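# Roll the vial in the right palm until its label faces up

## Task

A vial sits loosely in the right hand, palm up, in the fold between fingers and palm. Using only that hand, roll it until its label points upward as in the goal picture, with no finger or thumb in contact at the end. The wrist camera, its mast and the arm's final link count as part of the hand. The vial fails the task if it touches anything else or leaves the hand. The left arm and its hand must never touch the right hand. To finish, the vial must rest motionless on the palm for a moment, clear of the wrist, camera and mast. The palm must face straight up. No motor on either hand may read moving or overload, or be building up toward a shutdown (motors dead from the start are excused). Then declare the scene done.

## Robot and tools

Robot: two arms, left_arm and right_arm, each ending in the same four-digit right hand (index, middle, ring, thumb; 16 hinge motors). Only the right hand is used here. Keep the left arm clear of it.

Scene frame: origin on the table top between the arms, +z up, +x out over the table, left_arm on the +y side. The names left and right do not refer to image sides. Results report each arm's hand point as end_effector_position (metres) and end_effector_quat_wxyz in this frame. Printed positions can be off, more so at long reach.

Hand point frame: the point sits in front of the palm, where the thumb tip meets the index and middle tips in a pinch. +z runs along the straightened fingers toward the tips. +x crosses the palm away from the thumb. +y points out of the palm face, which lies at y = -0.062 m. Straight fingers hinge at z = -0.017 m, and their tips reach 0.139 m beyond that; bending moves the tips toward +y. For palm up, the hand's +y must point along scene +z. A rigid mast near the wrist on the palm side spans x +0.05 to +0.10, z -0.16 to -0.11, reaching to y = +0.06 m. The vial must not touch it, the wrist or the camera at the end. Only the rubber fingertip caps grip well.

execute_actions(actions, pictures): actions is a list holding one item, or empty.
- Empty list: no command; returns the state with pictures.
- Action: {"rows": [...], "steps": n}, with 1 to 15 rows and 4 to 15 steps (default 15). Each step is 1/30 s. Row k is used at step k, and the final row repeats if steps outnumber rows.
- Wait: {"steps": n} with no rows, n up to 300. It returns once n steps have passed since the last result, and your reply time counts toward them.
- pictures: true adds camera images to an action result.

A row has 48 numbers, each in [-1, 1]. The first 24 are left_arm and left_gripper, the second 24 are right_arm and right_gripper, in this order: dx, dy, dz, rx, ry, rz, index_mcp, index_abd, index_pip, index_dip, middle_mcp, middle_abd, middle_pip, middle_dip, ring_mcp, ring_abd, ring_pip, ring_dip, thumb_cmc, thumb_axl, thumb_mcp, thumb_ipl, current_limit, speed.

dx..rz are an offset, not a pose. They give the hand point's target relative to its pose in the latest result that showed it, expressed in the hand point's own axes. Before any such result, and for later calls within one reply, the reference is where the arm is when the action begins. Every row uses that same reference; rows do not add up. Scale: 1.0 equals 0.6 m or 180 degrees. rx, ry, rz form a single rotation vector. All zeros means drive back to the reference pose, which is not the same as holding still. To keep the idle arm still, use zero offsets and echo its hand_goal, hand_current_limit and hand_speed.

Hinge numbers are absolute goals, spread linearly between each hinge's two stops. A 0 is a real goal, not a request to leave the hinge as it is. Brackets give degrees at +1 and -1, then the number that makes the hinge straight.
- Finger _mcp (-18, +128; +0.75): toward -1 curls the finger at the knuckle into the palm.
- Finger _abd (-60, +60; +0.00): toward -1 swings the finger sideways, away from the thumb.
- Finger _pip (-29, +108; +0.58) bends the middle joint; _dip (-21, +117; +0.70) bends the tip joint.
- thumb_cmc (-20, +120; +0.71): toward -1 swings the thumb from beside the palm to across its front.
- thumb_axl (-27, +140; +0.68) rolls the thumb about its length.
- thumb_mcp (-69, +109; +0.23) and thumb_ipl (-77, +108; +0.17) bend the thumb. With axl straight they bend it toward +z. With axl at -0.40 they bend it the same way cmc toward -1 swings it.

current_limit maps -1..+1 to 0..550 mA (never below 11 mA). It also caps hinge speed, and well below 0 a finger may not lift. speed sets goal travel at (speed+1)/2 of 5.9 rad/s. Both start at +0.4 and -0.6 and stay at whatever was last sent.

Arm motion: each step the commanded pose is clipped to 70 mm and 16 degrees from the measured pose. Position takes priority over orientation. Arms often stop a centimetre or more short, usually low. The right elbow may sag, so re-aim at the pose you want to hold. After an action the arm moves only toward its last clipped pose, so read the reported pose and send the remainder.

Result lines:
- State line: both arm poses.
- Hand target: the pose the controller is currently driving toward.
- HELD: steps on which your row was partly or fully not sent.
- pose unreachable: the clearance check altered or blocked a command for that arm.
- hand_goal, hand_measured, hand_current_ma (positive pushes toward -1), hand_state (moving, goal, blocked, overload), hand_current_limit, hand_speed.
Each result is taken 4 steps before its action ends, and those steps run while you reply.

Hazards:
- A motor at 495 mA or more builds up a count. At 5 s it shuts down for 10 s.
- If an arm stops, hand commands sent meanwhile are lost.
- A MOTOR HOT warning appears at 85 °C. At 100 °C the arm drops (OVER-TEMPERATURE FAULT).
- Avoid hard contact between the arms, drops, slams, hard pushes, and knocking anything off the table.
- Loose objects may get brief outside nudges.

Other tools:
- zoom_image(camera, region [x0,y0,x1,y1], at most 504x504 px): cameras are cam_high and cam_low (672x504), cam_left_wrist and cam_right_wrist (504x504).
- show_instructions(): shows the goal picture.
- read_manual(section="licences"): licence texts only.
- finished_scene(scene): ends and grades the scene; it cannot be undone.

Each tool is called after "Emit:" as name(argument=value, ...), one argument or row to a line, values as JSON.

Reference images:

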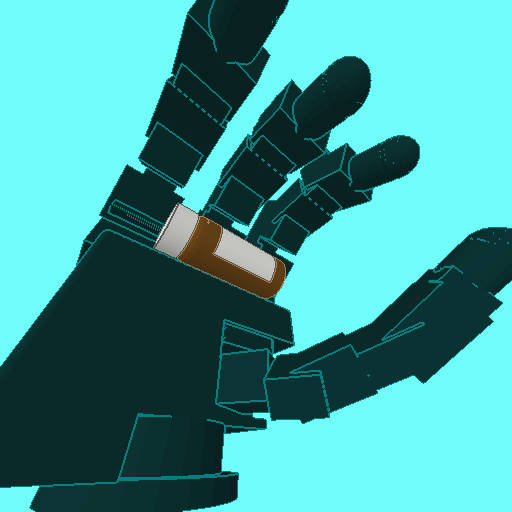

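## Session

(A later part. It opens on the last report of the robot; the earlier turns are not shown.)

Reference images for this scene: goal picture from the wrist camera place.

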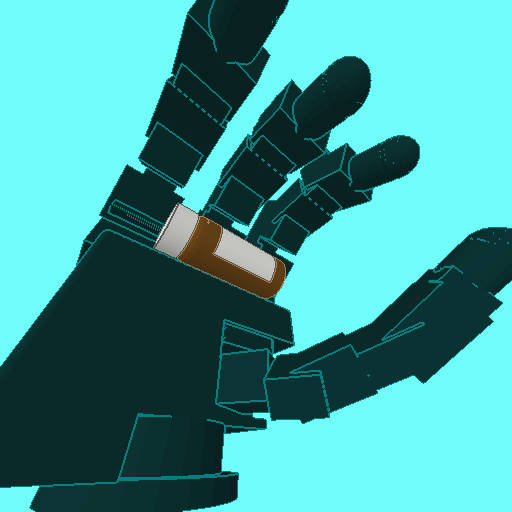

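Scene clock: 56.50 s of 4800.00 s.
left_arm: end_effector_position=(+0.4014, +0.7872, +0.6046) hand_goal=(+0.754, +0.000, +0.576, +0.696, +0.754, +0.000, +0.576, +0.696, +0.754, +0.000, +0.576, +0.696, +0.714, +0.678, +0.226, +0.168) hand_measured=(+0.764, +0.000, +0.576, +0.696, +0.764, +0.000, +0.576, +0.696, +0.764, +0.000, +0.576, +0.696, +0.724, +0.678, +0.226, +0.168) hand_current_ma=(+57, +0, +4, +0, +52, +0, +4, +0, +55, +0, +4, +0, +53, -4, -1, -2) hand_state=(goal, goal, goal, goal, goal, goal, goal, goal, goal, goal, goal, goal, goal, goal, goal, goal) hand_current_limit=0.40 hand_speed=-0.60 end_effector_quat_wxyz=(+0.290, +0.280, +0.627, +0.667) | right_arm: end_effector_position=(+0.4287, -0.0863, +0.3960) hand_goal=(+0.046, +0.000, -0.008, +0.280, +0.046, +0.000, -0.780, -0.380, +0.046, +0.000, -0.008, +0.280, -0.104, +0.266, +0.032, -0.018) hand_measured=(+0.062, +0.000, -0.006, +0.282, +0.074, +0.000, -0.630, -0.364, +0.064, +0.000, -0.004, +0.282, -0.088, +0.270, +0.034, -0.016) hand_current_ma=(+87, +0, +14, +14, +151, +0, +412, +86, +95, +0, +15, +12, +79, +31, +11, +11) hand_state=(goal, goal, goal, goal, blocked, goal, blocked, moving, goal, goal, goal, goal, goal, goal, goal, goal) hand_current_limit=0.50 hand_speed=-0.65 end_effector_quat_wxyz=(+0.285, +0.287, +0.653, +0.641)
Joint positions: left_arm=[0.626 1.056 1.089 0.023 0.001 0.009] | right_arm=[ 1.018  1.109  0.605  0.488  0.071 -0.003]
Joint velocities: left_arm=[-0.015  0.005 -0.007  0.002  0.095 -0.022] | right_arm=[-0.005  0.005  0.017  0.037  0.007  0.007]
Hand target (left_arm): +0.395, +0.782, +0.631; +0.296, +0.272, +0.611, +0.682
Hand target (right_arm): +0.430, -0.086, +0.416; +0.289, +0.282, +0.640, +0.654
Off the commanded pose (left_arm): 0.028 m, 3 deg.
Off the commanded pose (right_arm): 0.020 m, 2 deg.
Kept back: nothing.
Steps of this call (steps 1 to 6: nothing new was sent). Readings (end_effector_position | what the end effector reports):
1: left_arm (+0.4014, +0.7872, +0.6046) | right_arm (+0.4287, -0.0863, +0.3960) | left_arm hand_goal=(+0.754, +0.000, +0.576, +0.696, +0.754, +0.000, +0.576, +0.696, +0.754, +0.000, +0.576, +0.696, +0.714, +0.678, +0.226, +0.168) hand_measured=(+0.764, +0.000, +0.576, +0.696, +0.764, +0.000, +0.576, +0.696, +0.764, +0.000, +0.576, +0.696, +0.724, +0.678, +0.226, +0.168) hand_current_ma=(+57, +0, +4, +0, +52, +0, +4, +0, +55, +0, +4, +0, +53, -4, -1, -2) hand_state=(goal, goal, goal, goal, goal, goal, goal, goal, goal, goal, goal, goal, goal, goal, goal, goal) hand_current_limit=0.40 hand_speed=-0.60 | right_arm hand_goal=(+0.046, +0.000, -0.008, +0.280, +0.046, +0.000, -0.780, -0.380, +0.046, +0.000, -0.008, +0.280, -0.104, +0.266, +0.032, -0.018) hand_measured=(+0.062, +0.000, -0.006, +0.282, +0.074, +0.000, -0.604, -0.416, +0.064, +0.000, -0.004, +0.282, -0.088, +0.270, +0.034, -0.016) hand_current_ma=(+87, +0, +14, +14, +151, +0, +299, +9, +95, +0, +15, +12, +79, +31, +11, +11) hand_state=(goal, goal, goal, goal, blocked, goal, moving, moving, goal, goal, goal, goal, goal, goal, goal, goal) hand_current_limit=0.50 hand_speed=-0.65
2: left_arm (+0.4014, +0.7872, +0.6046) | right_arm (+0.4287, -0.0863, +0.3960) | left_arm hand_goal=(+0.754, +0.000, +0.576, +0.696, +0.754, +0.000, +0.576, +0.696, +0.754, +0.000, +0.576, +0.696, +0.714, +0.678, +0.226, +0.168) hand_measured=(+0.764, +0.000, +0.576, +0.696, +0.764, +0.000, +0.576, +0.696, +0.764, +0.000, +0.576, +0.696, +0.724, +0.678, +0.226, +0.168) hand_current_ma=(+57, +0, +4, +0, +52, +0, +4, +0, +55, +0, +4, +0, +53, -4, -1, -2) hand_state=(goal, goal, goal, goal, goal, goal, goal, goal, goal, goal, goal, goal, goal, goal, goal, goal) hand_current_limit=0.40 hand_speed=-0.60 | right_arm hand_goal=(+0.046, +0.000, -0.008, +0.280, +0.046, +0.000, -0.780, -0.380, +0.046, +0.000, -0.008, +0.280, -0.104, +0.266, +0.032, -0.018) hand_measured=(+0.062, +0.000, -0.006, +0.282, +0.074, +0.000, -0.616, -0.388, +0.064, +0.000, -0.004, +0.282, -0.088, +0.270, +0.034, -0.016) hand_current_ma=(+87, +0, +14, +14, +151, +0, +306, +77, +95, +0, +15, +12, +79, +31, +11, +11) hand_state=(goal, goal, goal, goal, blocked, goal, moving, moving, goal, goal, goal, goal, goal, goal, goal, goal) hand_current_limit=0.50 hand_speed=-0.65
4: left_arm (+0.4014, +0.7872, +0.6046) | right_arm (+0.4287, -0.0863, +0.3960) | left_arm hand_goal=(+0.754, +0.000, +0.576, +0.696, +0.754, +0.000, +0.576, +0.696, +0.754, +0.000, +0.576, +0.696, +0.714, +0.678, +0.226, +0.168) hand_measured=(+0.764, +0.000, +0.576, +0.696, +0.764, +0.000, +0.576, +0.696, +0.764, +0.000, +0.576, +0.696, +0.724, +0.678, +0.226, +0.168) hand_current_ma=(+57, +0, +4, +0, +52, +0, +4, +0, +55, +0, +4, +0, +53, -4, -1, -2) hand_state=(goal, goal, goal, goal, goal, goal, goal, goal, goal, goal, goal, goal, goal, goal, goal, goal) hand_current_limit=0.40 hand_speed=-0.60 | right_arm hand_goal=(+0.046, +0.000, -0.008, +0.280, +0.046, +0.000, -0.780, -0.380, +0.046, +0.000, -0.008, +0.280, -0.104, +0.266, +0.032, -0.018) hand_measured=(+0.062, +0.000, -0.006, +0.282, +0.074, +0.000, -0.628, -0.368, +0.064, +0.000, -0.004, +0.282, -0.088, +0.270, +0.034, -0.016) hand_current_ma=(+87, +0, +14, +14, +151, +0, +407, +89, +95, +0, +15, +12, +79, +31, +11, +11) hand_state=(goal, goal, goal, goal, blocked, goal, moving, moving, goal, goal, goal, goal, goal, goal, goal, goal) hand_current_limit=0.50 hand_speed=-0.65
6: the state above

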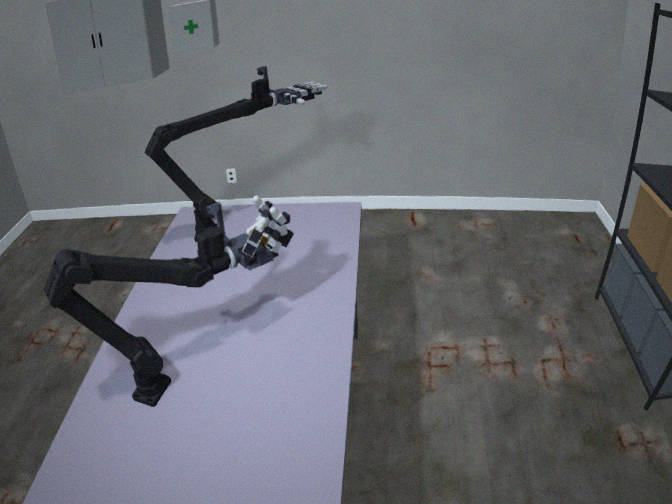

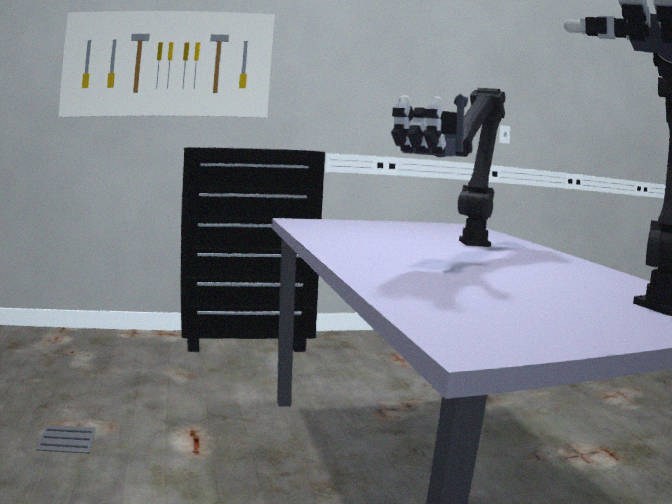

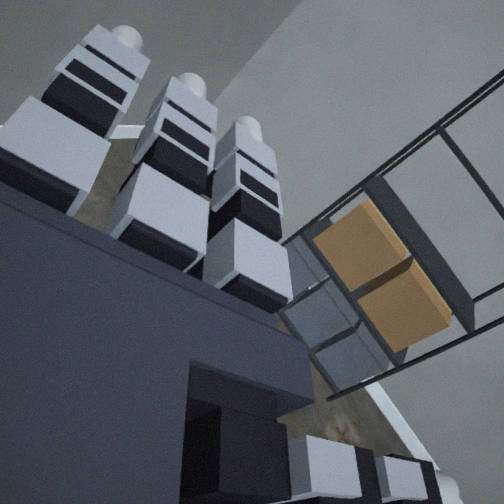

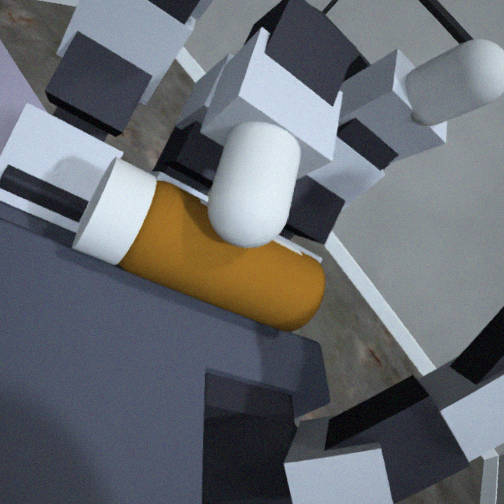

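Emit:
execute_actions(
  actions=[
    {"rows": [[0,0.046,-0.01,-0.016,0,0,0.754,0,0.576,0.696,0.754,0,0.576,0.696,0.754,0,0.576,0.696,0.714,0.678,0.226,0.168,0.4,-0.6, 0,0.0333,0.0025,-0.0123,0.0004,0.001, 0.046,0,-0.008,0.28, 0.046,0,-0.645,-0.375, 0.046,0,-0.008,0.28, -0.104,0.266,0.032,-0.018, 0.5,0.4],[0,0.046,-0.01,-0.016,0,0,0.754,0,0.576,0.696,0.754,0,0.576,0.696,0.754,0,0.576,0.696,0.714,0.678,0.226,0.168,0.4,-0.6, 0,0.0333,0.0025,-0.0123,0.0004,0.001, 0.046,0,-0.008,0.28, 0.046,0,-0.63,-0.40, 0.046,0,-0.008,0.28, -0.104,0.266,0.032,-0.018, 0.5,0.4],[0,0.046,-0.01,-0.016,0,0,0.754,0,0.576,0.696,0.754,0,0.576,0.696,0.754,0,0.576,0.696,0.714,0.678,0.226,0.168,0.4,-0.6, 0,0.0333,0.0025,-0.0123,0.0004,0.001, 0.046,0,-0.008,0.28, 0.046,0,-0.608,-0.435, 0.046,0,-0.008,0.28, -0.104,0.266,0.032,-0.018, 0.5,0.4],[0,0.046,-0.01,-0.016,0,0,0.754,0,0.576,0.696,0.754,0,0.576,0.696,0.754,0,0.576,0.696,0.714,0.678,0.226,0.168,0.4,-0.6, 0,0.0333,0.0025,-0.0123,0.0004,0.001, 0.046,0,-0.008,0.28, 0.046,0,-0.59,-0.47, 0.046,0,-0.008,0.28, -0.104,0.266,0.032,-0.018, 0.5,0.4],[0,0.046,-0.01,-0.016,0,0,0.754,0,0.576,0.696,0.754,0,0.576,0.696,0.754,0,0.576,0.696,0.714,0.678,0.226,0.168,0.4,-0.6, 0,0.0333,0.0025,-0.0123,0.0004,0.001, 0.046,0,-0.008,0.28, 0.046,0,-0.574,-0.505, 0.046,0,-0.008,0.28, -0.104,0.266,0.032,-0.018, 0.5,0.4],[0,0.046,-0.01,-0.016,0,0,0.754,0,0.576,0.696,0.754,0,0.576,0.696,0.754,0,0.576,0.696,0.714,0.678,0.226,0.168,0.4,-0.6, 0,0.0333,0.0025,-0.0123,0.0004,0.001, 0.046,0,-0.008,0.28, 0.046,0,-0.559,-0.54, 0.046,0,-0.008,0.28, -0.104,0.266,0.032,-0.018, 0.5,0.4],[0,0.046,-0.01,-0.016,0,0,0.754,0,0.576,0.696,0.754,0,0.576,0.696,0.754,0,0.576,0.696,0.714,0.678,0.226,0.168,0.4,-0.6, 0,0.0333,0.0025,-0.0123,0.0004,0.001, 0.046,0,-0.008,0.28, 0.046,0,-0.545,-0.575, 0.046,0,-0.008,0.28, -0.104,0.266,0.032,-0.018, 0.5,0.4],[0,0.046,-0.01,-0.016,0,0,0.754,0,0.576,0.696,0.754,0,0.576,0.696,0.754,0,0.576,0.696,0.714,0.678,0.226,0.168,0.4,-0.6, 0,0.0333,0.0025,-0.0123,0.0004,0.001, 0.046,0,-0.008,0.28, 0.046,0,-0.532,-0.61, 0.046,0,-0.008,0.28, -0.104,0.266,0.032,-0.018, 0.5,0.4],[0,0.046,-0.01,-0.016,0,0,0.754,0,0.576,0.696,0.754,0,0.576,0.696,0.754,0,0.576,0.696,0.714,0.678,0.226,0.168,0.4,-0.6, 0,0.0333,0.0025,-0.0123,0.0004,0.001, 0.046,0,-0.008,0.28, 0.046,0,-0.52,-0.645, 0.046,0,-0.008,0.28, -0.104,0.266,0.032,-0.018, 0.5,0.4],[0,0.046,-0.01,-0.016,0,0,0.754,0,0.576,0.696,0.754,0,0.576,0.696,0.754,0,0.576,0.696,0.714,0.678,0.226,0.168,0.4,-0.6, 0,0.0333,0.0025,-0.0123,0.0004,0.001, 0.046,0,-0.008,0.28, 0.046,0,-0.507,-0.68, 0.046,0,-0.008,0.28, -0.104,0.266,0.032,-0.018, 0.5,0.4],[0,0.046,-0.01,-0.016,0,0,0.754,0,0.576,0.696,0.754,0,0.576,0.696,0.754,0,0.576,0.696,0.714,0.678,0.226,0.168,0.4,-0.6, 0,0.0333,0.0025,-0.0123,0.0004,0.001, 0.046,0,-0.008,0.28, 0.046,0,-0.492,-0.715, 0.046,0,-0.008,0.28, -0.104,0.266,0.032,-0.018, 0.5,0.4],[0,0.046,-0.01,-0.016,0,0,0.754,0,0.576,0.696,0.754,0,0.576,0.696,0.754,0,0.576,0.696,0.714,0.678,0.226,0.168,0.4,-0.6, 0,0.0333,0.0025,-0.0123,0.0004,0.001, 0.046,0,-0.008,0.28, 0.046,0,-0.47,-0.745, 0.046,0,-0.008,0.28, -0.104,0.266,0.032,-0.018, 0.5,0.4],[0,0.046,-0.01,-0.016,0,0,0.754,0,0.576,0.696,0.754,0,0.576,0.696,0.754,0,0.576,0.696,0.714,0.678,0.226,0.168,0.4,-0.6, 0,0.0333,0.0025,-0.0123,0.0004,0.001, 0.046,0,-0.008,0.28, 0.046,0,-0.42,-0.745, 0.046,0,-0.008,0.28, -0.104,0.266,0.032,-0.018, 0.5,-0.4]], "steps": 15},
  ],
  pictures=true,
)

Scene clock: 59.53 s of 4800.00 s.
left_arm: end_effector_position=(+0.4014, +0.7872, +0.6046) hand_goal=(+0.754, +0.000, +0.576, +0.696, +0.754, +0.000, +0.576, +0.696, +0.754, +0.000, +0.576, +0.696, +0.714, +0.678, +0.226, +0.168) hand_measured=(+0.764, +0.000, +0.576, +0.696, +0.764, +0.000, +0.576, +0.696, +0.764, +0.000, +0.576, +0.696, +0.724, +0.678, +0.226, +0.168) hand_current_ma=(+57, +0, +4, +0, +52, +0, +4, +0, +55, +0, +4, +0, +53, -4, -1, -2) hand_state=(goal, goal, goal, goal, goal, goal, goal, goal, goal, goal, goal, goal, goal, goal, goal, goal) hand_current_limit=0.40 hand_speed=-0.60 end_effector_quat_wxyz=(+0.290, +0.280, +0.627, +0.667) | right_arm: end_effector_position=(+0.4287, -0.0863, +0.3960) hand_goal=(+0.046, +0.000, -0.008, +0.280, +0.046, +0.000, -0.492, -0.714, +0.046, +0.000, -0.008, +0.280, -0.104, +0.266, +0.032, -0.018) hand_measured=(+0.062, +0.000, -0.006, +0.282, +0.072, +0.000, -0.518, -0.618, +0.064, +0.000, -0.004, +0.282, -0.088, +0.270, +0.034, -0.016) hand_current_ma=(+87, +0, +14, +14, +139, +0, +10, +89, +95, +0, +15, +12, +79, +31, +11, +11) hand_state=(goal, goal, goal, goal, blocked, goal, moving, moving, goal, goal, goal, goal, goal, goal, goal, goal) hand_current_limit=0.50 hand_speed=0.40 end_effector_quat_wxyz=(+0.285, +0.287, +0.653, +0.641)
Joint positions: left_arm=[0.626 1.056 1.089 0.023 0.001 0.009] | right_arm=[ 1.018  1.109  0.605  0.488  0.071 -0.003]
Joint velocities: left_arm=[-0.005 -0.015 -0.007 -0.017 -0.066 -0.081] | right_arm=[-0.005 -0.005  0.007  0.022 -0.007  0.022]
Steps of this call (steps 1 to 80: nothing new was sent; steps 81 to 91: the first 11 steps of this action). Readings (end_effector_position | what the end effector reports):
81: left_arm (+0.4014, +0.7872, +0.6046) | right_arm (+0.4287, -0.0863, +0.3960) | left_arm hand_goal=(+0.754, +0.000, +0.576, +0.696, +0.754, +0.000, +0.576, +0.696, +0.754, +0.000, +0.576, +0.696, +0.714, +0.678, +0.226, +0.168) hand_measured=(+0.764, +0.000, +0.576, +0.696, +0.764, +0.000, +0.576, +0.696, +0.764, +0.000, +0.576, +0.696, +0.724, +0.678, +0.226, +0.168) hand_current_ma=(+57, +0, +4, +0, +52, +0, +4, +0, +55, +0, +4, +0, +53, -4, -1, -2) hand_state=(goal, goal, goal, goal, goal, goal, goal, goal, goal, goal, goal, goal, goal, goal, goal, goal) hand_current_limit=0.40 hand_speed=-0.60 | right_arm hand_goal=(+0.046, +0.000, -0.008, +0.280, +0.046, +0.000, -0.644, -0.374, +0.046, +0.000, -0.008, +0.280, -0.104, +0.266, +0.032, -0.018) hand_measured=(+0.062, +0.000, -0.006, +0.282, +0.074, +0.000, -0.632, -0.364, +0.064, +0.000, -0.004, +0.282, -0.088, +0.270, +0.034, -0.016) hand_current_ma=(+87, +0, +14, +14, +151, +0, +412, +86, +95, +0, +15, +12, +79, +31, +11, +11) hand_state=(goal, goal, goal, goal, blocked, goal, moving, moving, goal, goal, goal, goal, goal, goal, goal, goal) hand_current_limit=0.50 hand_speed=0.40
82: left_arm (+0.4014, +0.7872, +0.6046) | right_arm (+0.4287, -0.0863, +0.3960) | left_arm hand_goal=(+0.754, +0.000, +0.576, +0.696, +0.754, +0.000, +0.576, +0.696, +0.754, +0.000, +0.576, +0.696, +0.714, +0.678, +0.226, +0.168) hand_measured=(+0.764, +0.000, +0.576, +0.696, +0.764, +0.000, +0.576, +0.696, +0.764, +0.000, +0.576, +0.696, +0.724, +0.678, +0.226, +0.168) hand_current_ma=(+57, +0, +4, +0, +52, +0, +4, +0, +55, +0, +4, +0, +53, -4, -1, -2) hand_state=(goal, goal, goal, goal, goal, goal, goal, goal, goal, goal, goal, goal, goal, goal, goal, goal) hand_current_limit=0.40 hand_speed=-0.60 | right_arm hand_goal=(+0.046, +0.000, -0.008, +0.280, +0.046, +0.000, -0.630, -0.400, +0.046, +0.000, -0.008, +0.280, -0.104, +0.266, +0.032, -0.018) hand_measured=(+0.062, +0.000, -0.006, +0.282, +0.074, +0.000, -0.630, -0.362, +0.064, +0.000, -0.004, +0.282, -0.088, +0.270, +0.034, -0.016) hand_current_ma=(+87, +0, +14, +14, +151, +0, +100, +66, +95, +0, +15, +12, +79, +31, +11, +11) hand_state=(goal, goal, goal, goal, blocked, goal, moving, moving, goal, goal, goal, goal, goal, goal, goal, goal) hand_current_limit=0.50 hand_speed=0.40
84: left_arm (+0.4014, +0.7872, +0.6046) | right_arm (+0.4287, -0.0863, +0.3960) | left_arm hand_goal=(+0.754, +0.000, +0.576, +0.696, +0.754, +0.000, +0.576, +0.696, +0.754, +0.000, +0.576, +0.696, +0.714, +0.678, +0.226, +0.168) hand_measured=(+0.764, +0.000, +0.576, +0.696, +0.764, +0.000, +0.576, +0.696, +0.764, +0.000, +0.576, +0.696, +0.724, +0.678, +0.226, +0.168) hand_current_ma=(+57, +0, +4, +0, +52, +0, +4, +0, +55, +0, +4, +0, +53, -4, -1, -2) hand_state=(goal, goal, goal, goal, goal, goal, goal, goal, goal, goal, goal, goal, goal, goal, goal, goal) hand_current_limit=0.40 hand_speed=-0.60 | right_arm hand_goal=(+0.046, +0.000, -0.008, +0.280, +0.046, +0.000, -0.590, -0.470, +0.046, +0.000, -0.008, +0.280, -0.104, +0.266, +0.032, -0.018) hand_measured=(+0.062, +0.000, -0.006, +0.282, +0.072, +0.000, -0.616, -0.380, +0.064, +0.000, -0.004, +0.282, -0.088, +0.270, +0.034, -0.016) hand_current_ma=(+87, +0, +14, +14, +139, +0, +21, +147, +95, +0, +15, +12, +79, +31, +11, +11) hand_state=(goal, goal, goal, goal, moving, goal, moving, moving, goal, goal, goal, goal, goal, goal, goal, goal) hand_current_limit=0.50 hand_speed=0.40
88: left_arm (+0.4014, +0.7872, +0.6046) | right_arm (+0.4287, -0.0863, +0.3960) | left_arm hand_goal=(+0.754, +0.000, +0.576, +0.696, +0.754, +0.000, +0.576, +0.696, +0.754, +0.000, +0.576, +0.696, +0.714, +0.678, +0.226, +0.168) hand_measured=(+0.764, +0.000, +0.576, +0.696, +0.764, +0.000, +0.576, +0.696, +0.764, +0.000, +0.576, +0.696, +0.724, +0.678, +0.226, +0.168) hand_current_ma=(+57, +0, +4, +0, +52, +0, +4, +0, +55, +0, +4, +0, +53, -4, -1, -2) hand_state=(goal, goal, goal, goal, goal, goal, goal, goal, goal, goal, goal, goal, goal, goal, goal, goal) hand_current_limit=0.40 hand_speed=-0.60 | right_arm hand_goal=(+0.046, +0.000, -0.008, +0.280, +0.046, +0.000, -0.532, -0.610, +0.046, +0.000, -0.008, +0.280, -0.104, +0.266, +0.032, -0.018) hand_measured=(+0.062, +0.000, -0.006, +0.282, +0.072, +0.000, -0.558, -0.510, +0.064, +0.000, -0.004, +0.282, -0.088, +0.270, +0.034, -0.016) hand_current_ma=(+87, +0, +14, +14, +139, +0, +17, +101, +95, +0, +15, +12, +79, +31, +11, +11) hand_state=(goal, goal, goal, goal, blocked, goal, moving, moving, goal, goal, goal, goal, goal, goal, goal, goal) hand_current_limit=0.50 hand_speed=0.40
91: the state above

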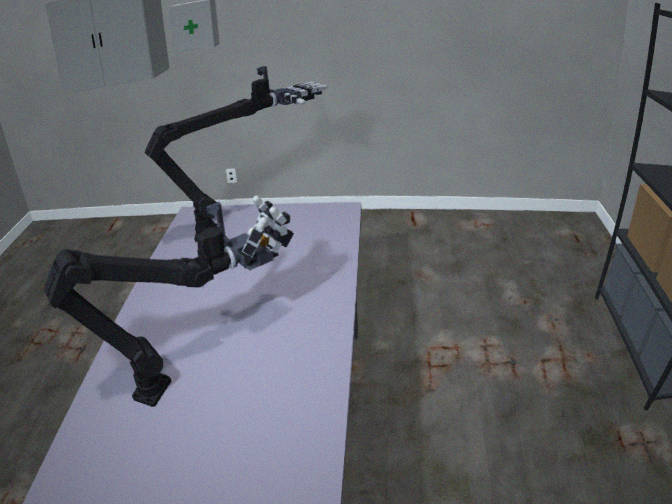

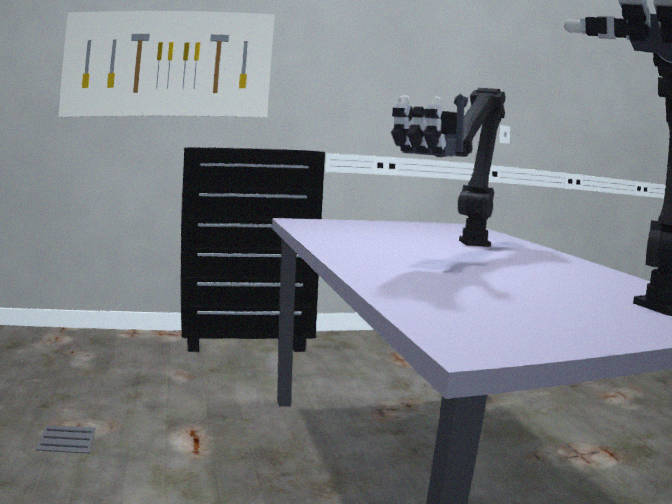

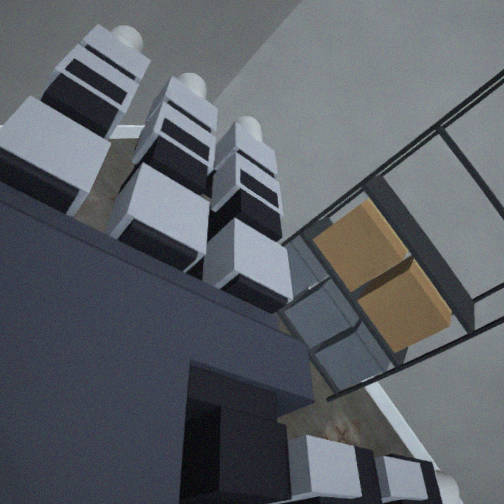

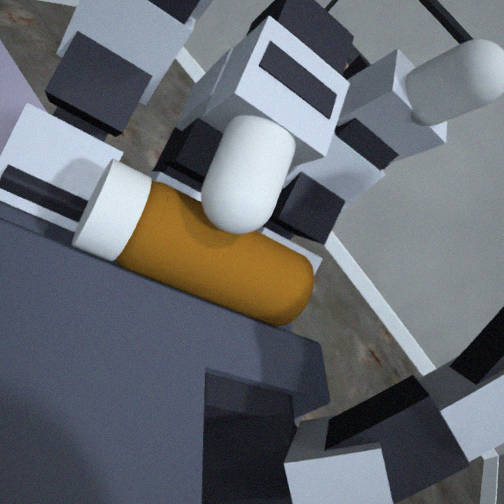

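Emit:
execute_actions(
  actions=[
    {"rows": [[0,0.046,-0.01,-0.016,0,0,0.754,0,0.576,0.696,0.754,0,0.576,0.696,0.754,0,0.576,0.696,0.714,0.678,0.226,0.168,0.4,-0.6, 0,0.0333,0.0025,-0.0123,0.0004,0.001, 0.046,0,-0.008,0.28, 0.035,0,-0.43,-0.62, 0.046,0,-0.008,0.28, -0.104,0.266,0.032,-0.018, 0.5,-0.5],[0,0.046,-0.01,-0.016,0,0,0.754,0,0.576,0.696,0.754,0,0.576,0.696,0.754,0,0.576,0.696,0.714,0.678,0.226,0.168,0.4,-0.6, 0,0.0333,0.0025,-0.0123,0.0004,0.001, 0.046,0,-0.008,0.28, 0.035,0,-0.43,-0.62, 0.046,0,-0.008,0.28, -0.104,0.266,0.032,-0.018, 0.5,-0.5],[0,0.046,-0.01,-0.016,0,0,0.754,0,0.576,0.696,0.754,0,0.576,0.696,0.754,0,0.576,0.696,0.714,0.678,0.226,0.168,0.4,-0.6, 0,0.0333,0.0025,-0.0123,0.0004,0.001, 0.046,0,-0.008,0.28, 0.035,0,-0.6,-0.62, 0.046,0,-0.008,0.28, -0.104,0.266,0.032,-0.018, 0.5,-0.55],[0,0.046,-0.01,-0.016,0,0,0.754,0,0.576,0.696,0.754,0,0.576,0.696,0.754,0,0.576,0.696,0.714,0.678,0.226,0.168,0.4,-0.6, 0,0.0333,0.0025,-0.0123,0.0004,0.001, 0.046,0,-0.008,0.28, 0.035,0,-0.6,-0.62, 0.046,0,-0.008,0.28, -0.104,0.266,0.032,-0.018, 0.5,-0.55],[0,0.046,-0.01,-0.016,0,0,0.754,0,0.576,0.696,0.754,0,0.576,0.696,0.754,0,0.576,0.696,0.714,0.678,0.226,0.168,0.4,-0.6, 0,0.0333,0.0025,-0.0123,0.0004,0.001, 0.046,0,-0.008,0.28, 0.035,0,-0.6,-0.62, 0.046,0,-0.008,0.28, -0.104,0.266,0.032,-0.018, 0.5,-0.55],[0,0.046,-0.01,-0.016,0,0,0.754,0,0.576,0.696,0.754,0,0.576,0.696,0.754,0,0.576,0.696,0.714,0.678,0.226,0.168,0.4,-0.6, 0,0.0333,0.0025,-0.0123,0.0004,0.001, 0.046,0,-0.008,0.28, 0.035,0,-0.6,-0.62, 0.046,0,-0.008,0.28, -0.104,0.266,0.032,-0.018, 0.5,-0.55],[0,0.046,-0.01,-0.016,0,0,0.754,0,0.576,0.696,0.754,0,0.576,0.696,0.754,0,0.576,0.696,0.714,0.678,0.226,0.168,0.4,-0.6, 0,0.0333,0.0025,-0.0123,0.0004,0.001, 0.046,0,-0.008,0.28, 0.035,0,-0.6,-0.62, 0.046,0,-0.008,0.28, -0.104,0.266,0.032,-0.018, 0.5,-0.55],[0,0.046,-0.01,-0.016,0,0,0.754,0,0.576,0.696,0.754,0,0.576,0.696,0.754,0,0.576,0.696,0.714,0.678,0.226,0.168,0.4,-0.6, 0,0.0333,0.0025,-0.0123,0.0004,0.001, 0.046,0,-0.008,0.28, 0.035,0,-0.76,-0.41, 0.046,0,-0.008,0.28, -0.104,0.266,0.032,-0.018, 0.5,-0.65]], "steps": 15},
  ],
  pictures=true,
)

Scene clock: 60.77 s of 4800.00 s.
left_arm: end_effector_position=(+0.4014, +0.7872, +0.6046) hand_goal=(+0.754, +0.000, +0.576, +0.696, +0.754, +0.000, +0.576, +0.696, +0.754, +0.000, +0.576, +0.696, +0.714, +0.678, +0.226, +0.168) hand_measured=(+0.764, +0.000, +0.576, +0.696, +0.764, +0.000, +0.576, +0.696, +0.764, +0.000, +0.576, +0.696, +0.724, +0.678, +0.226, +0.168) hand_current_ma=(+57, +0, +4, +0, +52, +0, +4, +0, +55, +0, +4, +0, +53, -4, -1, -2) hand_state=(goal, goal, goal, goal, goal, goal, goal, goal, goal, goal, goal, goal, goal, goal, goal, goal) hand_current_limit=0.40 hand_speed=-0.60 end_effector_quat_wxyz=(+0.290, +0.280, +0.627, +0.667) | right_arm: end_effector_position=(+0.4287, -0.0863, +0.3960) hand_goal=(+0.046, +0.000, -0.008, +0.280, +0.036, +0.000, -0.760, -0.410, +0.046, +0.000, -0.008, +0.280, -0.104, +0.266, +0.032, -0.018) hand_measured=(+0.062, +0.000, -0.006, +0.282, +0.054, +0.000, -0.590, -0.570, +0.064, +0.000, -0.004, +0.282, -0.088, +0.270, +0.034, -0.016) hand_current_ma=(+87, +0, +14, +14, +98, +0, +259, -19, +95, +0, +15, +12, +79, +31, +11, +11) hand_state=(goal, goal, goal, goal, moving, goal, moving, moving, goal, goal, goal, goal, goal, goal, goal, goal) hand_current_limit=0.50 hand_speed=-0.65 end_effector_quat_wxyz=(+0.285, +0.287, +0.653, +0.641)
Joint positions: left_arm=[0.626 1.056 1.089 0.023 0.001 0.009] | right_arm=[ 1.018  1.109  0.605  0.488  0.071 -0.003]
Joint velocities: left_arm=[ 0.005 -0.005  0.002  0.002 -0.037  0.095] | right_arm=[-0.005  0.005 -0.007 -0.002 -0.022  0.007]
Off your previous action's commanded pose (left_arm): 0.028 m, 3 deg at its last step (step 4 of this call).
Off your previous action's commanded pose (right_arm): 0.020 m, 2 deg at its last step (step 4 of this call).
Steps of this call (steps 1 to 4: the last 4 steps of your previous action; steps 5 to 26: nothing new was sent; steps 27 to 37: the first 11 steps of this action). Readings (end_effector_position | what the end effector reports):
27: left_arm (+0.4014, +0.7872, +0.6046) | right_arm (+0.4287, -0.0863, +0.3960) | left_arm hand_goal=(+0.754, +0.000, +0.576, +0.696, +0.754, +0.000, +0.576, +0.696, +0.754, +0.000, +0.576, +0.696, +0.714, +0.678, +0.226, +0.168) hand_measured=(+0.764, +0.000, +0.576, +0.696, +0.764, +0.000, +0.576, +0.696, +0.764, +0.000, +0.576, +0.696, +0.724, +0.678, +0.226, +0.168) hand_current_ma=(+57, +0, +4, +0, +52, +0, +4, +0, +55, +0, +4, +0, +53, -4, -1, -2) hand_state=(goal, goal, goal, goal, goal, goal, goal, goal, goal, goal, goal, goal, goal, goal, goal, goal) hand_current_limit=0.40 hand_speed=-0.60 | right_arm hand_goal=(+0.046, +0.000, -0.008, +0.280, +0.036, +0.000, -0.430, -0.620, +0.046, +0.000, -0.008, +0.280, -0.104, +0.266, +0.032, -0.018) hand_measured=(+0.062, +0.000, -0.006, +0.282, +0.060, +0.000, -0.426, -0.742, +0.064, +0.000, -0.004, +0.282, -0.088, +0.270, +0.034, -0.016) hand_current_ma=(+87, +0, +14, +14, +73, +0, -29, +12, +95, +0, +15, +12, +79, +31, +11, +11) hand_state=(goal, goal, goal, goal, moving, goal, moving, moving, goal, goal, goal, goal, goal, goal, goal, goal) hand_current_limit=0.50 hand_speed=-0.50
28: left_arm (+0.4014, +0.7872, +0.6046) | right_arm (+0.4287, -0.0863, +0.3960) | left_arm hand_goal=(+0.754, +0.000, +0.576, +0.696, +0.754, +0.000, +0.576, +0.696, +0.754, +0.000, +0.576, +0.696, +0.714, +0.678, +0.226, +0.168) hand_measured=(+0.764, +0.000, +0.576, +0.696, +0.764, +0.000, +0.576, +0.696, +0.764, +0.000, +0.576, +0.696, +0.724, +0.678, +0.226, +0.168) hand_current_ma=(+57, +0, +4, +0, +52, +0, +4, +0, +55, +0, +4, +0, +53, -4, -1, -2) hand_state=(goal, goal, goal, goal, goal, goal, goal, goal, goal, goal, goal, goal, goal, goal, goal, goal) hand_current_limit=0.40 hand_speed=-0.60 | right_arm hand_goal=(+0.046, +0.000, -0.008, +0.280, +0.036, +0.000, -0.430, -0.620, +0.046, +0.000, -0.008, +0.280, -0.104, +0.266, +0.032, -0.018) hand_measured=(+0.062, +0.000, -0.006, +0.282, +0.060, +0.000, -0.426, -0.740, +0.064, +0.000, -0.004, +0.282, -0.088, +0.270, +0.034, -0.016) hand_current_ma=(+87, +0, +14, +14, +104, +0, +17, -112, +95, +0, +15, +12, +79, +31, +11, +11) hand_state=(goal, goal, goal, goal, moving, goal, moving, moving, goal, goal, goal, goal, goal, goal, goal, goal) hand_current_limit=0.50 hand_speed=-0.50
30: left_arm (+0.4014, +0.7872, +0.6046) | right_arm (+0.4287, -0.0863, +0.3960) | left_arm hand_goal=(+0.754, +0.000, +0.576, +0.696, +0.754, +0.000, +0.576, +0.696, +0.754, +0.000, +0.576, +0.696, +0.714, +0.678, +0.226, +0.168) hand_measured=(+0.764, +0.000, +0.576, +0.696, +0.764, +0.000, +0.576, +0.696, +0.764, +0.000, +0.576, +0.696, +0.724, +0.678, +0.226, +0.168) hand_current_ma=(+57, +0, +4, +0, +52, +0, +4, +0, +55, +0, +4, +0, +53, -4, -1, -2) hand_state=(goal, goal, goal, goal, goal, goal, goal, goal, goal, goal, goal, goal, goal, goal, goal, goal) hand_current_limit=0.40 hand_speed=-0.60 | right_arm hand_goal=(+0.046, +0.000, -0.008, +0.280, +0.036, +0.000, -0.600, -0.620, +0.046, +0.000, -0.008, +0.280, -0.104, +0.266, +0.032, -0.018) hand_measured=(+0.062, +0.000, -0.006, +0.282, +0.050, +0.000, -0.432, -0.682, +0.064, +0.000, -0.004, +0.282, -0.088, +0.270, +0.034, -0.016) hand_current_ma=(+87, +0, +14, +14, +71, +0, +91, -72, +95, +0, +15, +12, +79, +31, +11, +11) hand_state=(goal, goal, goal, goal, moving, goal, moving, moving, goal, goal, goal, goal, goal, goal, goal, goal) hand_current_limit=0.50 hand_speed=-0.55
34: left_arm (+0.4014, +0.7872, +0.6046) | right_arm (+0.4287, -0.0863, +0.3960) | left_arm hand_goal=(+0.754, +0.000, +0.576, +0.696, +0.754, +0.000, +0.576, +0.696, +0.754, +0.000, +0.576, +0.696, +0.714, +0.678, +0.226, +0.168) hand_measured=(+0.764, +0.000, +0.576, +0.696, +0.764, +0.000, +0.576, +0.696, +0.764, +0.000, +0.576, +0.696, +0.724, +0.678, +0.226, +0.168) hand_current_ma=(+57, +0, +4, +0, +52, +0, +4, +0, +55, +0, +4, +0, +53, -4, -1, -2) hand_state=(goal, goal, goal, goal, goal, goal, goal, goal, goal, goal, goal, goal, goal, goal, goal, goal) hand_current_limit=0.40 hand_speed=-0.60 | right_arm hand_goal=(+0.046, +0.000, -0.008, +0.280, +0.036, +0.000, -0.760, -0.410, +0.046, +0.000, -0.008, +0.280, -0.104, +0.266, +0.032, -0.018) hand_measured=(+0.062, +0.000, -0.006, +0.282, +0.050, +0.000, -0.556, -0.624, +0.064, +0.000, -0.004, +0.282, -0.088, +0.270, +0.034, -0.016) hand_current_ma=(+87, +0, +14, +14, +72, +0, +184, +32, +95, +0, +15, +12, +79, +31, +11, +11) hand_state=(goal, goal, goal, goal, goal, goal, moving, moving, goal, goal, goal, goal, goal, goal, goal, goal) hand_current_limit=0.50 hand_speed=-0.65
37: the state above

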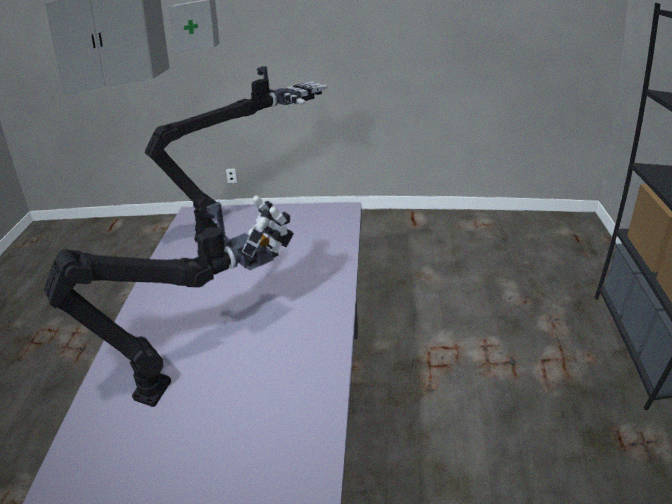

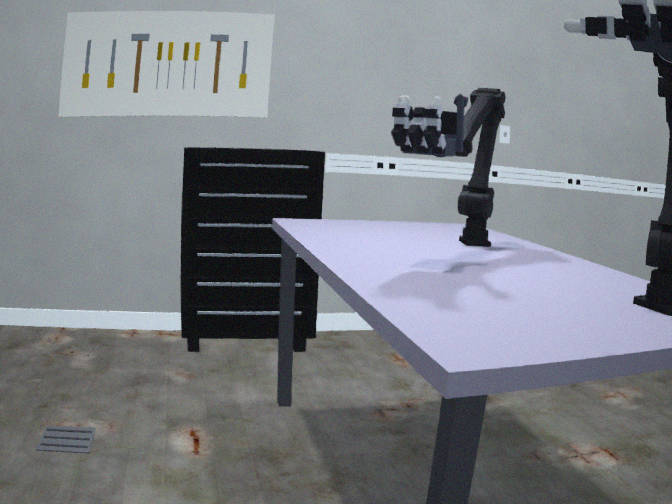

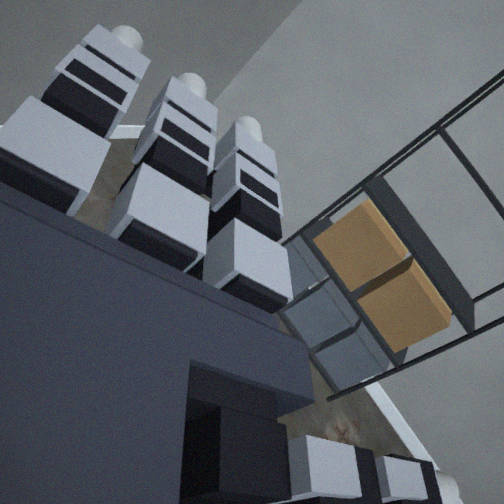

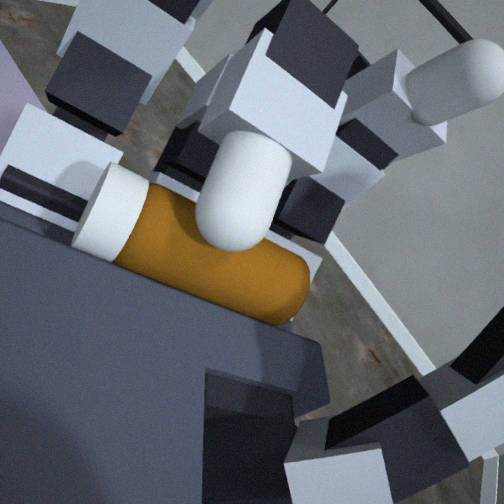

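Emit:
execute_actions(
  actions=[
    {"rows": [[0,0.046,-0.01,-0.016,0,0,0.754,0,0.576,0.696,0.754,0,0.576,0.696,0.754,0,0.576,0.696,0.714,0.678,0.226,0.168,0.4,-0.6, 0,0.0333,0.0025,-0.0123,0.0004,0.001, 0.046,0,-0.008,0.28, 0.035,0,-1.0,0.03, 0.046,0,-0.008,0.28, -0.104,0.266,0.032,-0.018, 0.5,-0.65]], "steps": 12},
  ],
  pictures=true,
)

Scene clock: 61.17 s of 4800.00 s.
left_arm: end_effector_position=(+0.4014, +0.7872, +0.6046) hand_goal=(+0.754, +0.000, +0.576, +0.696, +0.754, +0.000, +0.576, +0.696, +0.754, +0.000, +0.576, +0.696, +0.714, +0.678, +0.226, +0.168) hand_measured=(+0.764, +0.000, +0.576, +0.696, +0.764, +0.000, +0.576, +0.696, +0.764, +0.000, +0.576, +0.696, +0.724, +0.678, +0.226, +0.168) hand_current_ma=(+57, +0, +4, +0, +52, +0, +4, +0, +55, +0, +4, +0, +53, -4, -1, -2) hand_state=(goal, goal, goal, goal, goal, goal, goal, goal, goal, goal, goal, goal, goal, goal, goal, goal) hand_current_limit=0.40 hand_speed=-0.60 end_effector_quat_wxyz=(+0.290, +0.280, +0.627, +0.667) | right_arm: end_effector_position=(+0.4287, -0.0863, +0.3960) hand_goal=(+0.046, +0.000, -0.008, +0.280, +0.036, +0.000, -1.000, +0.030, +0.046, +0.000, -0.008, +0.280, -0.104, +0.266, +0.032, -0.018) hand_measured=(+0.062, +0.000, -0.006, +0.282, +0.054, +0.000, -0.818, -0.246, +0.064, +0.000, -0.004, +0.282, -0.088, +0.270, +0.034, -0.016) hand_current_ma=(+87, +0, +14, +14, +98, +0, +229, -9, +95, +0, +15, +12, +79, +31, +11, +11) hand_state=(goal, goal, goal, goal, goal, goal, moving, moving, goal, goal, goal, goal, goal, goal, goal, goal) hand_current_limit=0.50 hand_speed=-0.65 end_effector_quat_wxyz=(+0.285, +0.287, +0.653, +0.641)
Joint positions: left_arm=[0.626 1.056 1.089 0.023 0.001 0.009] | right_arm=[ 1.018  1.109  0.605  0.488  0.071 -0.003]
Joint velocities: left_arm=[ 0.005 -0.005  0.017 -0.017  0.022  0.037] | right_arm=[-0.005 -0.005  0.017 -0.002  0.007  0.022]
Off your previous action's commanded pose (left_arm): 0.028 m, 3 deg at its last step (step 4 of this call).
Off your previous action's commanded pose (right_arm): 0.020 m, 2 deg at its last step (step 4 of this call).
Steps of this call (steps 1 to 4: the last 4 steps of your previous action; steps 5 to 12: the first 8 steps of this action). Readings (end_effector_position | what the end effector reports):
5: left_arm (+0.4014, +0.7872, +0.6046) | right_arm (+0.4287, -0.0863, +0.3960) | left_arm hand_goal=(+0.754, +0.000, +0.576, +0.696, +0.754, +0.000, +0.576, +0.696, +0.754, +0.000, +0.576, +0.696, +0.714, +0.678, +0.226, +0.168) hand_measured=(+0.764, +0.000, +0.576, +0.696, +0.764, +0.000, +0.576, +0.696, +0.764, +0.000, +0.576, +0.696, +0.724, +0.678, +0.226, +0.168) hand_current_ma=(+57, +0, +4, +0, +52, +0, +4, +0, +55, +0, +4, +0, +53, -4, -1, -2) hand_state=(goal, goal, goal, goal, goal, goal, goal, goal, goal, goal, goal, goal, goal, goal, goal, goal) hand_current_limit=0.40 hand_speed=-0.60 | right_arm hand_goal=(+0.046, +0.000, -0.008, +0.280, +0.036, +0.000, -1.000, +0.030, +0.046, +0.000, -0.008, +0.280, -0.104, +0.266, +0.032, -0.018) hand_measured=(+0.062, +0.000, -0.006, +0.282, +0.054, +0.000, -0.686, -0.430, +0.064, +0.000, -0.004, +0.282, -0.088, +0.270, +0.034, -0.016) hand_current_ma=(+87, +0, +14, +14, +98, +0, +248, +33, +95, +0, +15, +12, +79, +31, +11, +11) hand_state=(goal, goal, goal, goal, goal, goal, moving, moving, goal, goal, goal, goal, goal, goal, goal, goal) hand_current_limit=0.50 hand_speed=-0.65
6: left_arm (+0.4014, +0.7872, +0.6046) | right_arm (+0.4287, -0.0863, +0.3960) | left_arm hand_goal=(+0.754, +0.000, +0.576, +0.696, +0.754, +0.000, +0.576, +0.696, +0.754, +0.000, +0.576, +0.696, +0.714, +0.678, +0.226, +0.168) hand_measured=(+0.764, +0.000, +0.576, +0.696, +0.764, +0.000, +0.576, +0.696, +0.764, +0.000, +0.576, +0.696, +0.724, +0.678, +0.226, +0.168) hand_current_ma=(+57, +0, +4, +0, +52, +0, +4, +0, +55, +0, +4, +0, +53, -4, -1, -2) hand_state=(goal, goal, goal, goal, goal, goal, goal, goal, goal, goal, goal, goal, goal, goal, goal, goal) hand_current_limit=0.40 hand_speed=-0.60 | right_arm hand_goal=(+0.046, +0.000, -0.008, +0.280, +0.036, +0.000, -1.000, +0.030, +0.046, +0.000, -0.008, +0.280, -0.104, +0.266, +0.032, -0.018) hand_measured=(+0.062, +0.000, -0.006, +0.282, +0.054, +0.000, -0.700, -0.410, +0.064, +0.000, -0.004, +0.282, -0.088, +0.270, +0.034, -0.016) hand_current_ma=(+87, +0, +14, +14, +98, +0, +304, -12, +95, +0, +15, +12, +79, +31, +11, +11) hand_state=(goal, goal, goal, goal, goal, goal, moving, moving, goal, goal, goal, goal, goal, goal, goal, goal) hand_current_limit=0.50 hand_speed=-0.65
8: left_arm (+0.4014, +0.7872, +0.6046) | right_arm (+0.4287, -0.0863, +0.3960) | left_arm hand_goal=(+0.754, +0.000, +0.576, +0.696, +0.754, +0.000, +0.576, +0.696, +0.754, +0.000, +0.576, +0.696, +0.714, +0.678, +0.226, +0.168) hand_measured=(+0.764, +0.000, +0.576, +0.696, +0.764, +0.000, +0.576, +0.696, +0.764, +0.000, +0.576, +0.696, +0.724, +0.678, +0.226, +0.168) hand_current_ma=(+57, +0, +4, +0, +52, +0, +4, +0, +55, +0, +4, +0, +53, -4, -1, -2) hand_state=(goal, goal, goal, goal, goal, goal, goal, goal, goal, goal, goal, goal, goal, goal, goal, goal) hand_current_limit=0.40 hand_speed=-0.60 | right_arm hand_goal=(+0.046, +0.000, -0.008, +0.280, +0.036, +0.000, -1.000, +0.030, +0.046, +0.000, -0.008, +0.280, -0.104, +0.266, +0.032, -0.018) hand_measured=(+0.062, +0.000, -0.006, +0.282, +0.054, +0.000, -0.736, -0.360, +0.064, +0.000, -0.004, +0.282, -0.088, +0.270, +0.034, -0.016) hand_current_ma=(+87, +0, +14, +14, +98, +0, +238, -13, +95, +0, +15, +12, +79, +31, +11, +11) hand_state=(goal, goal, goal, goal, goal, goal, moving, moving, goal, goal, goal, goal, goal, goal, goal, goal) hand_current_limit=0.50 hand_speed=-0.65
12: the state above

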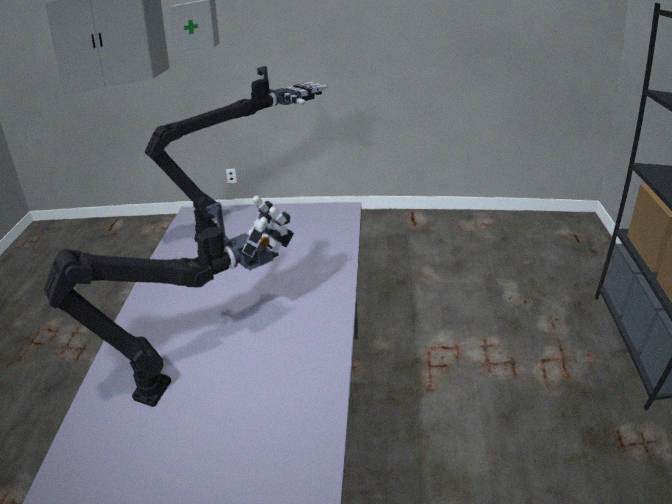

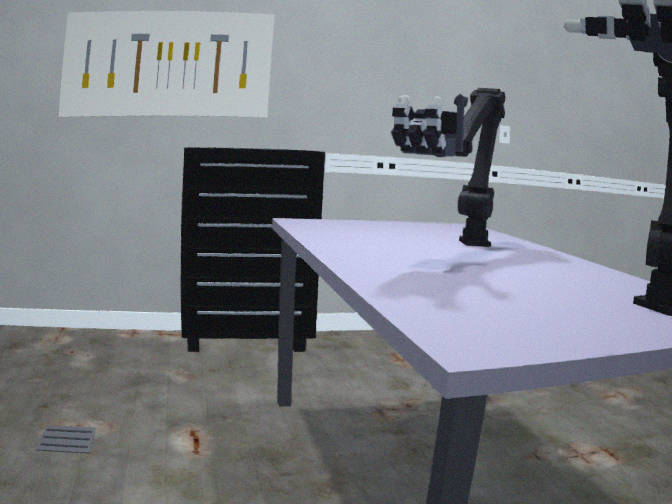

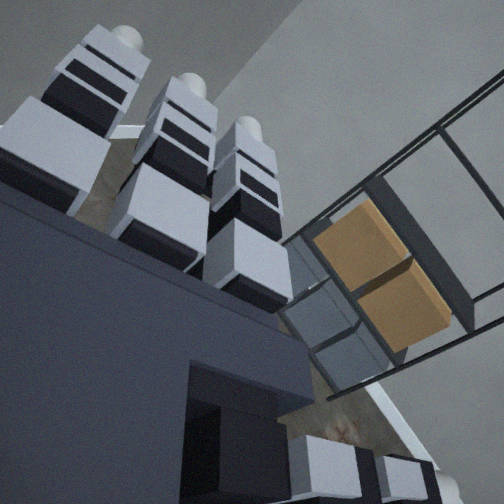

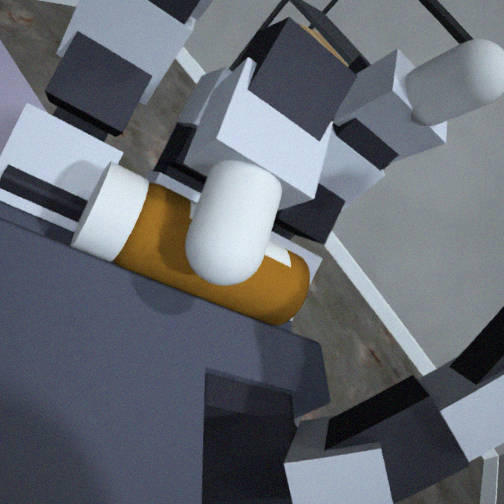

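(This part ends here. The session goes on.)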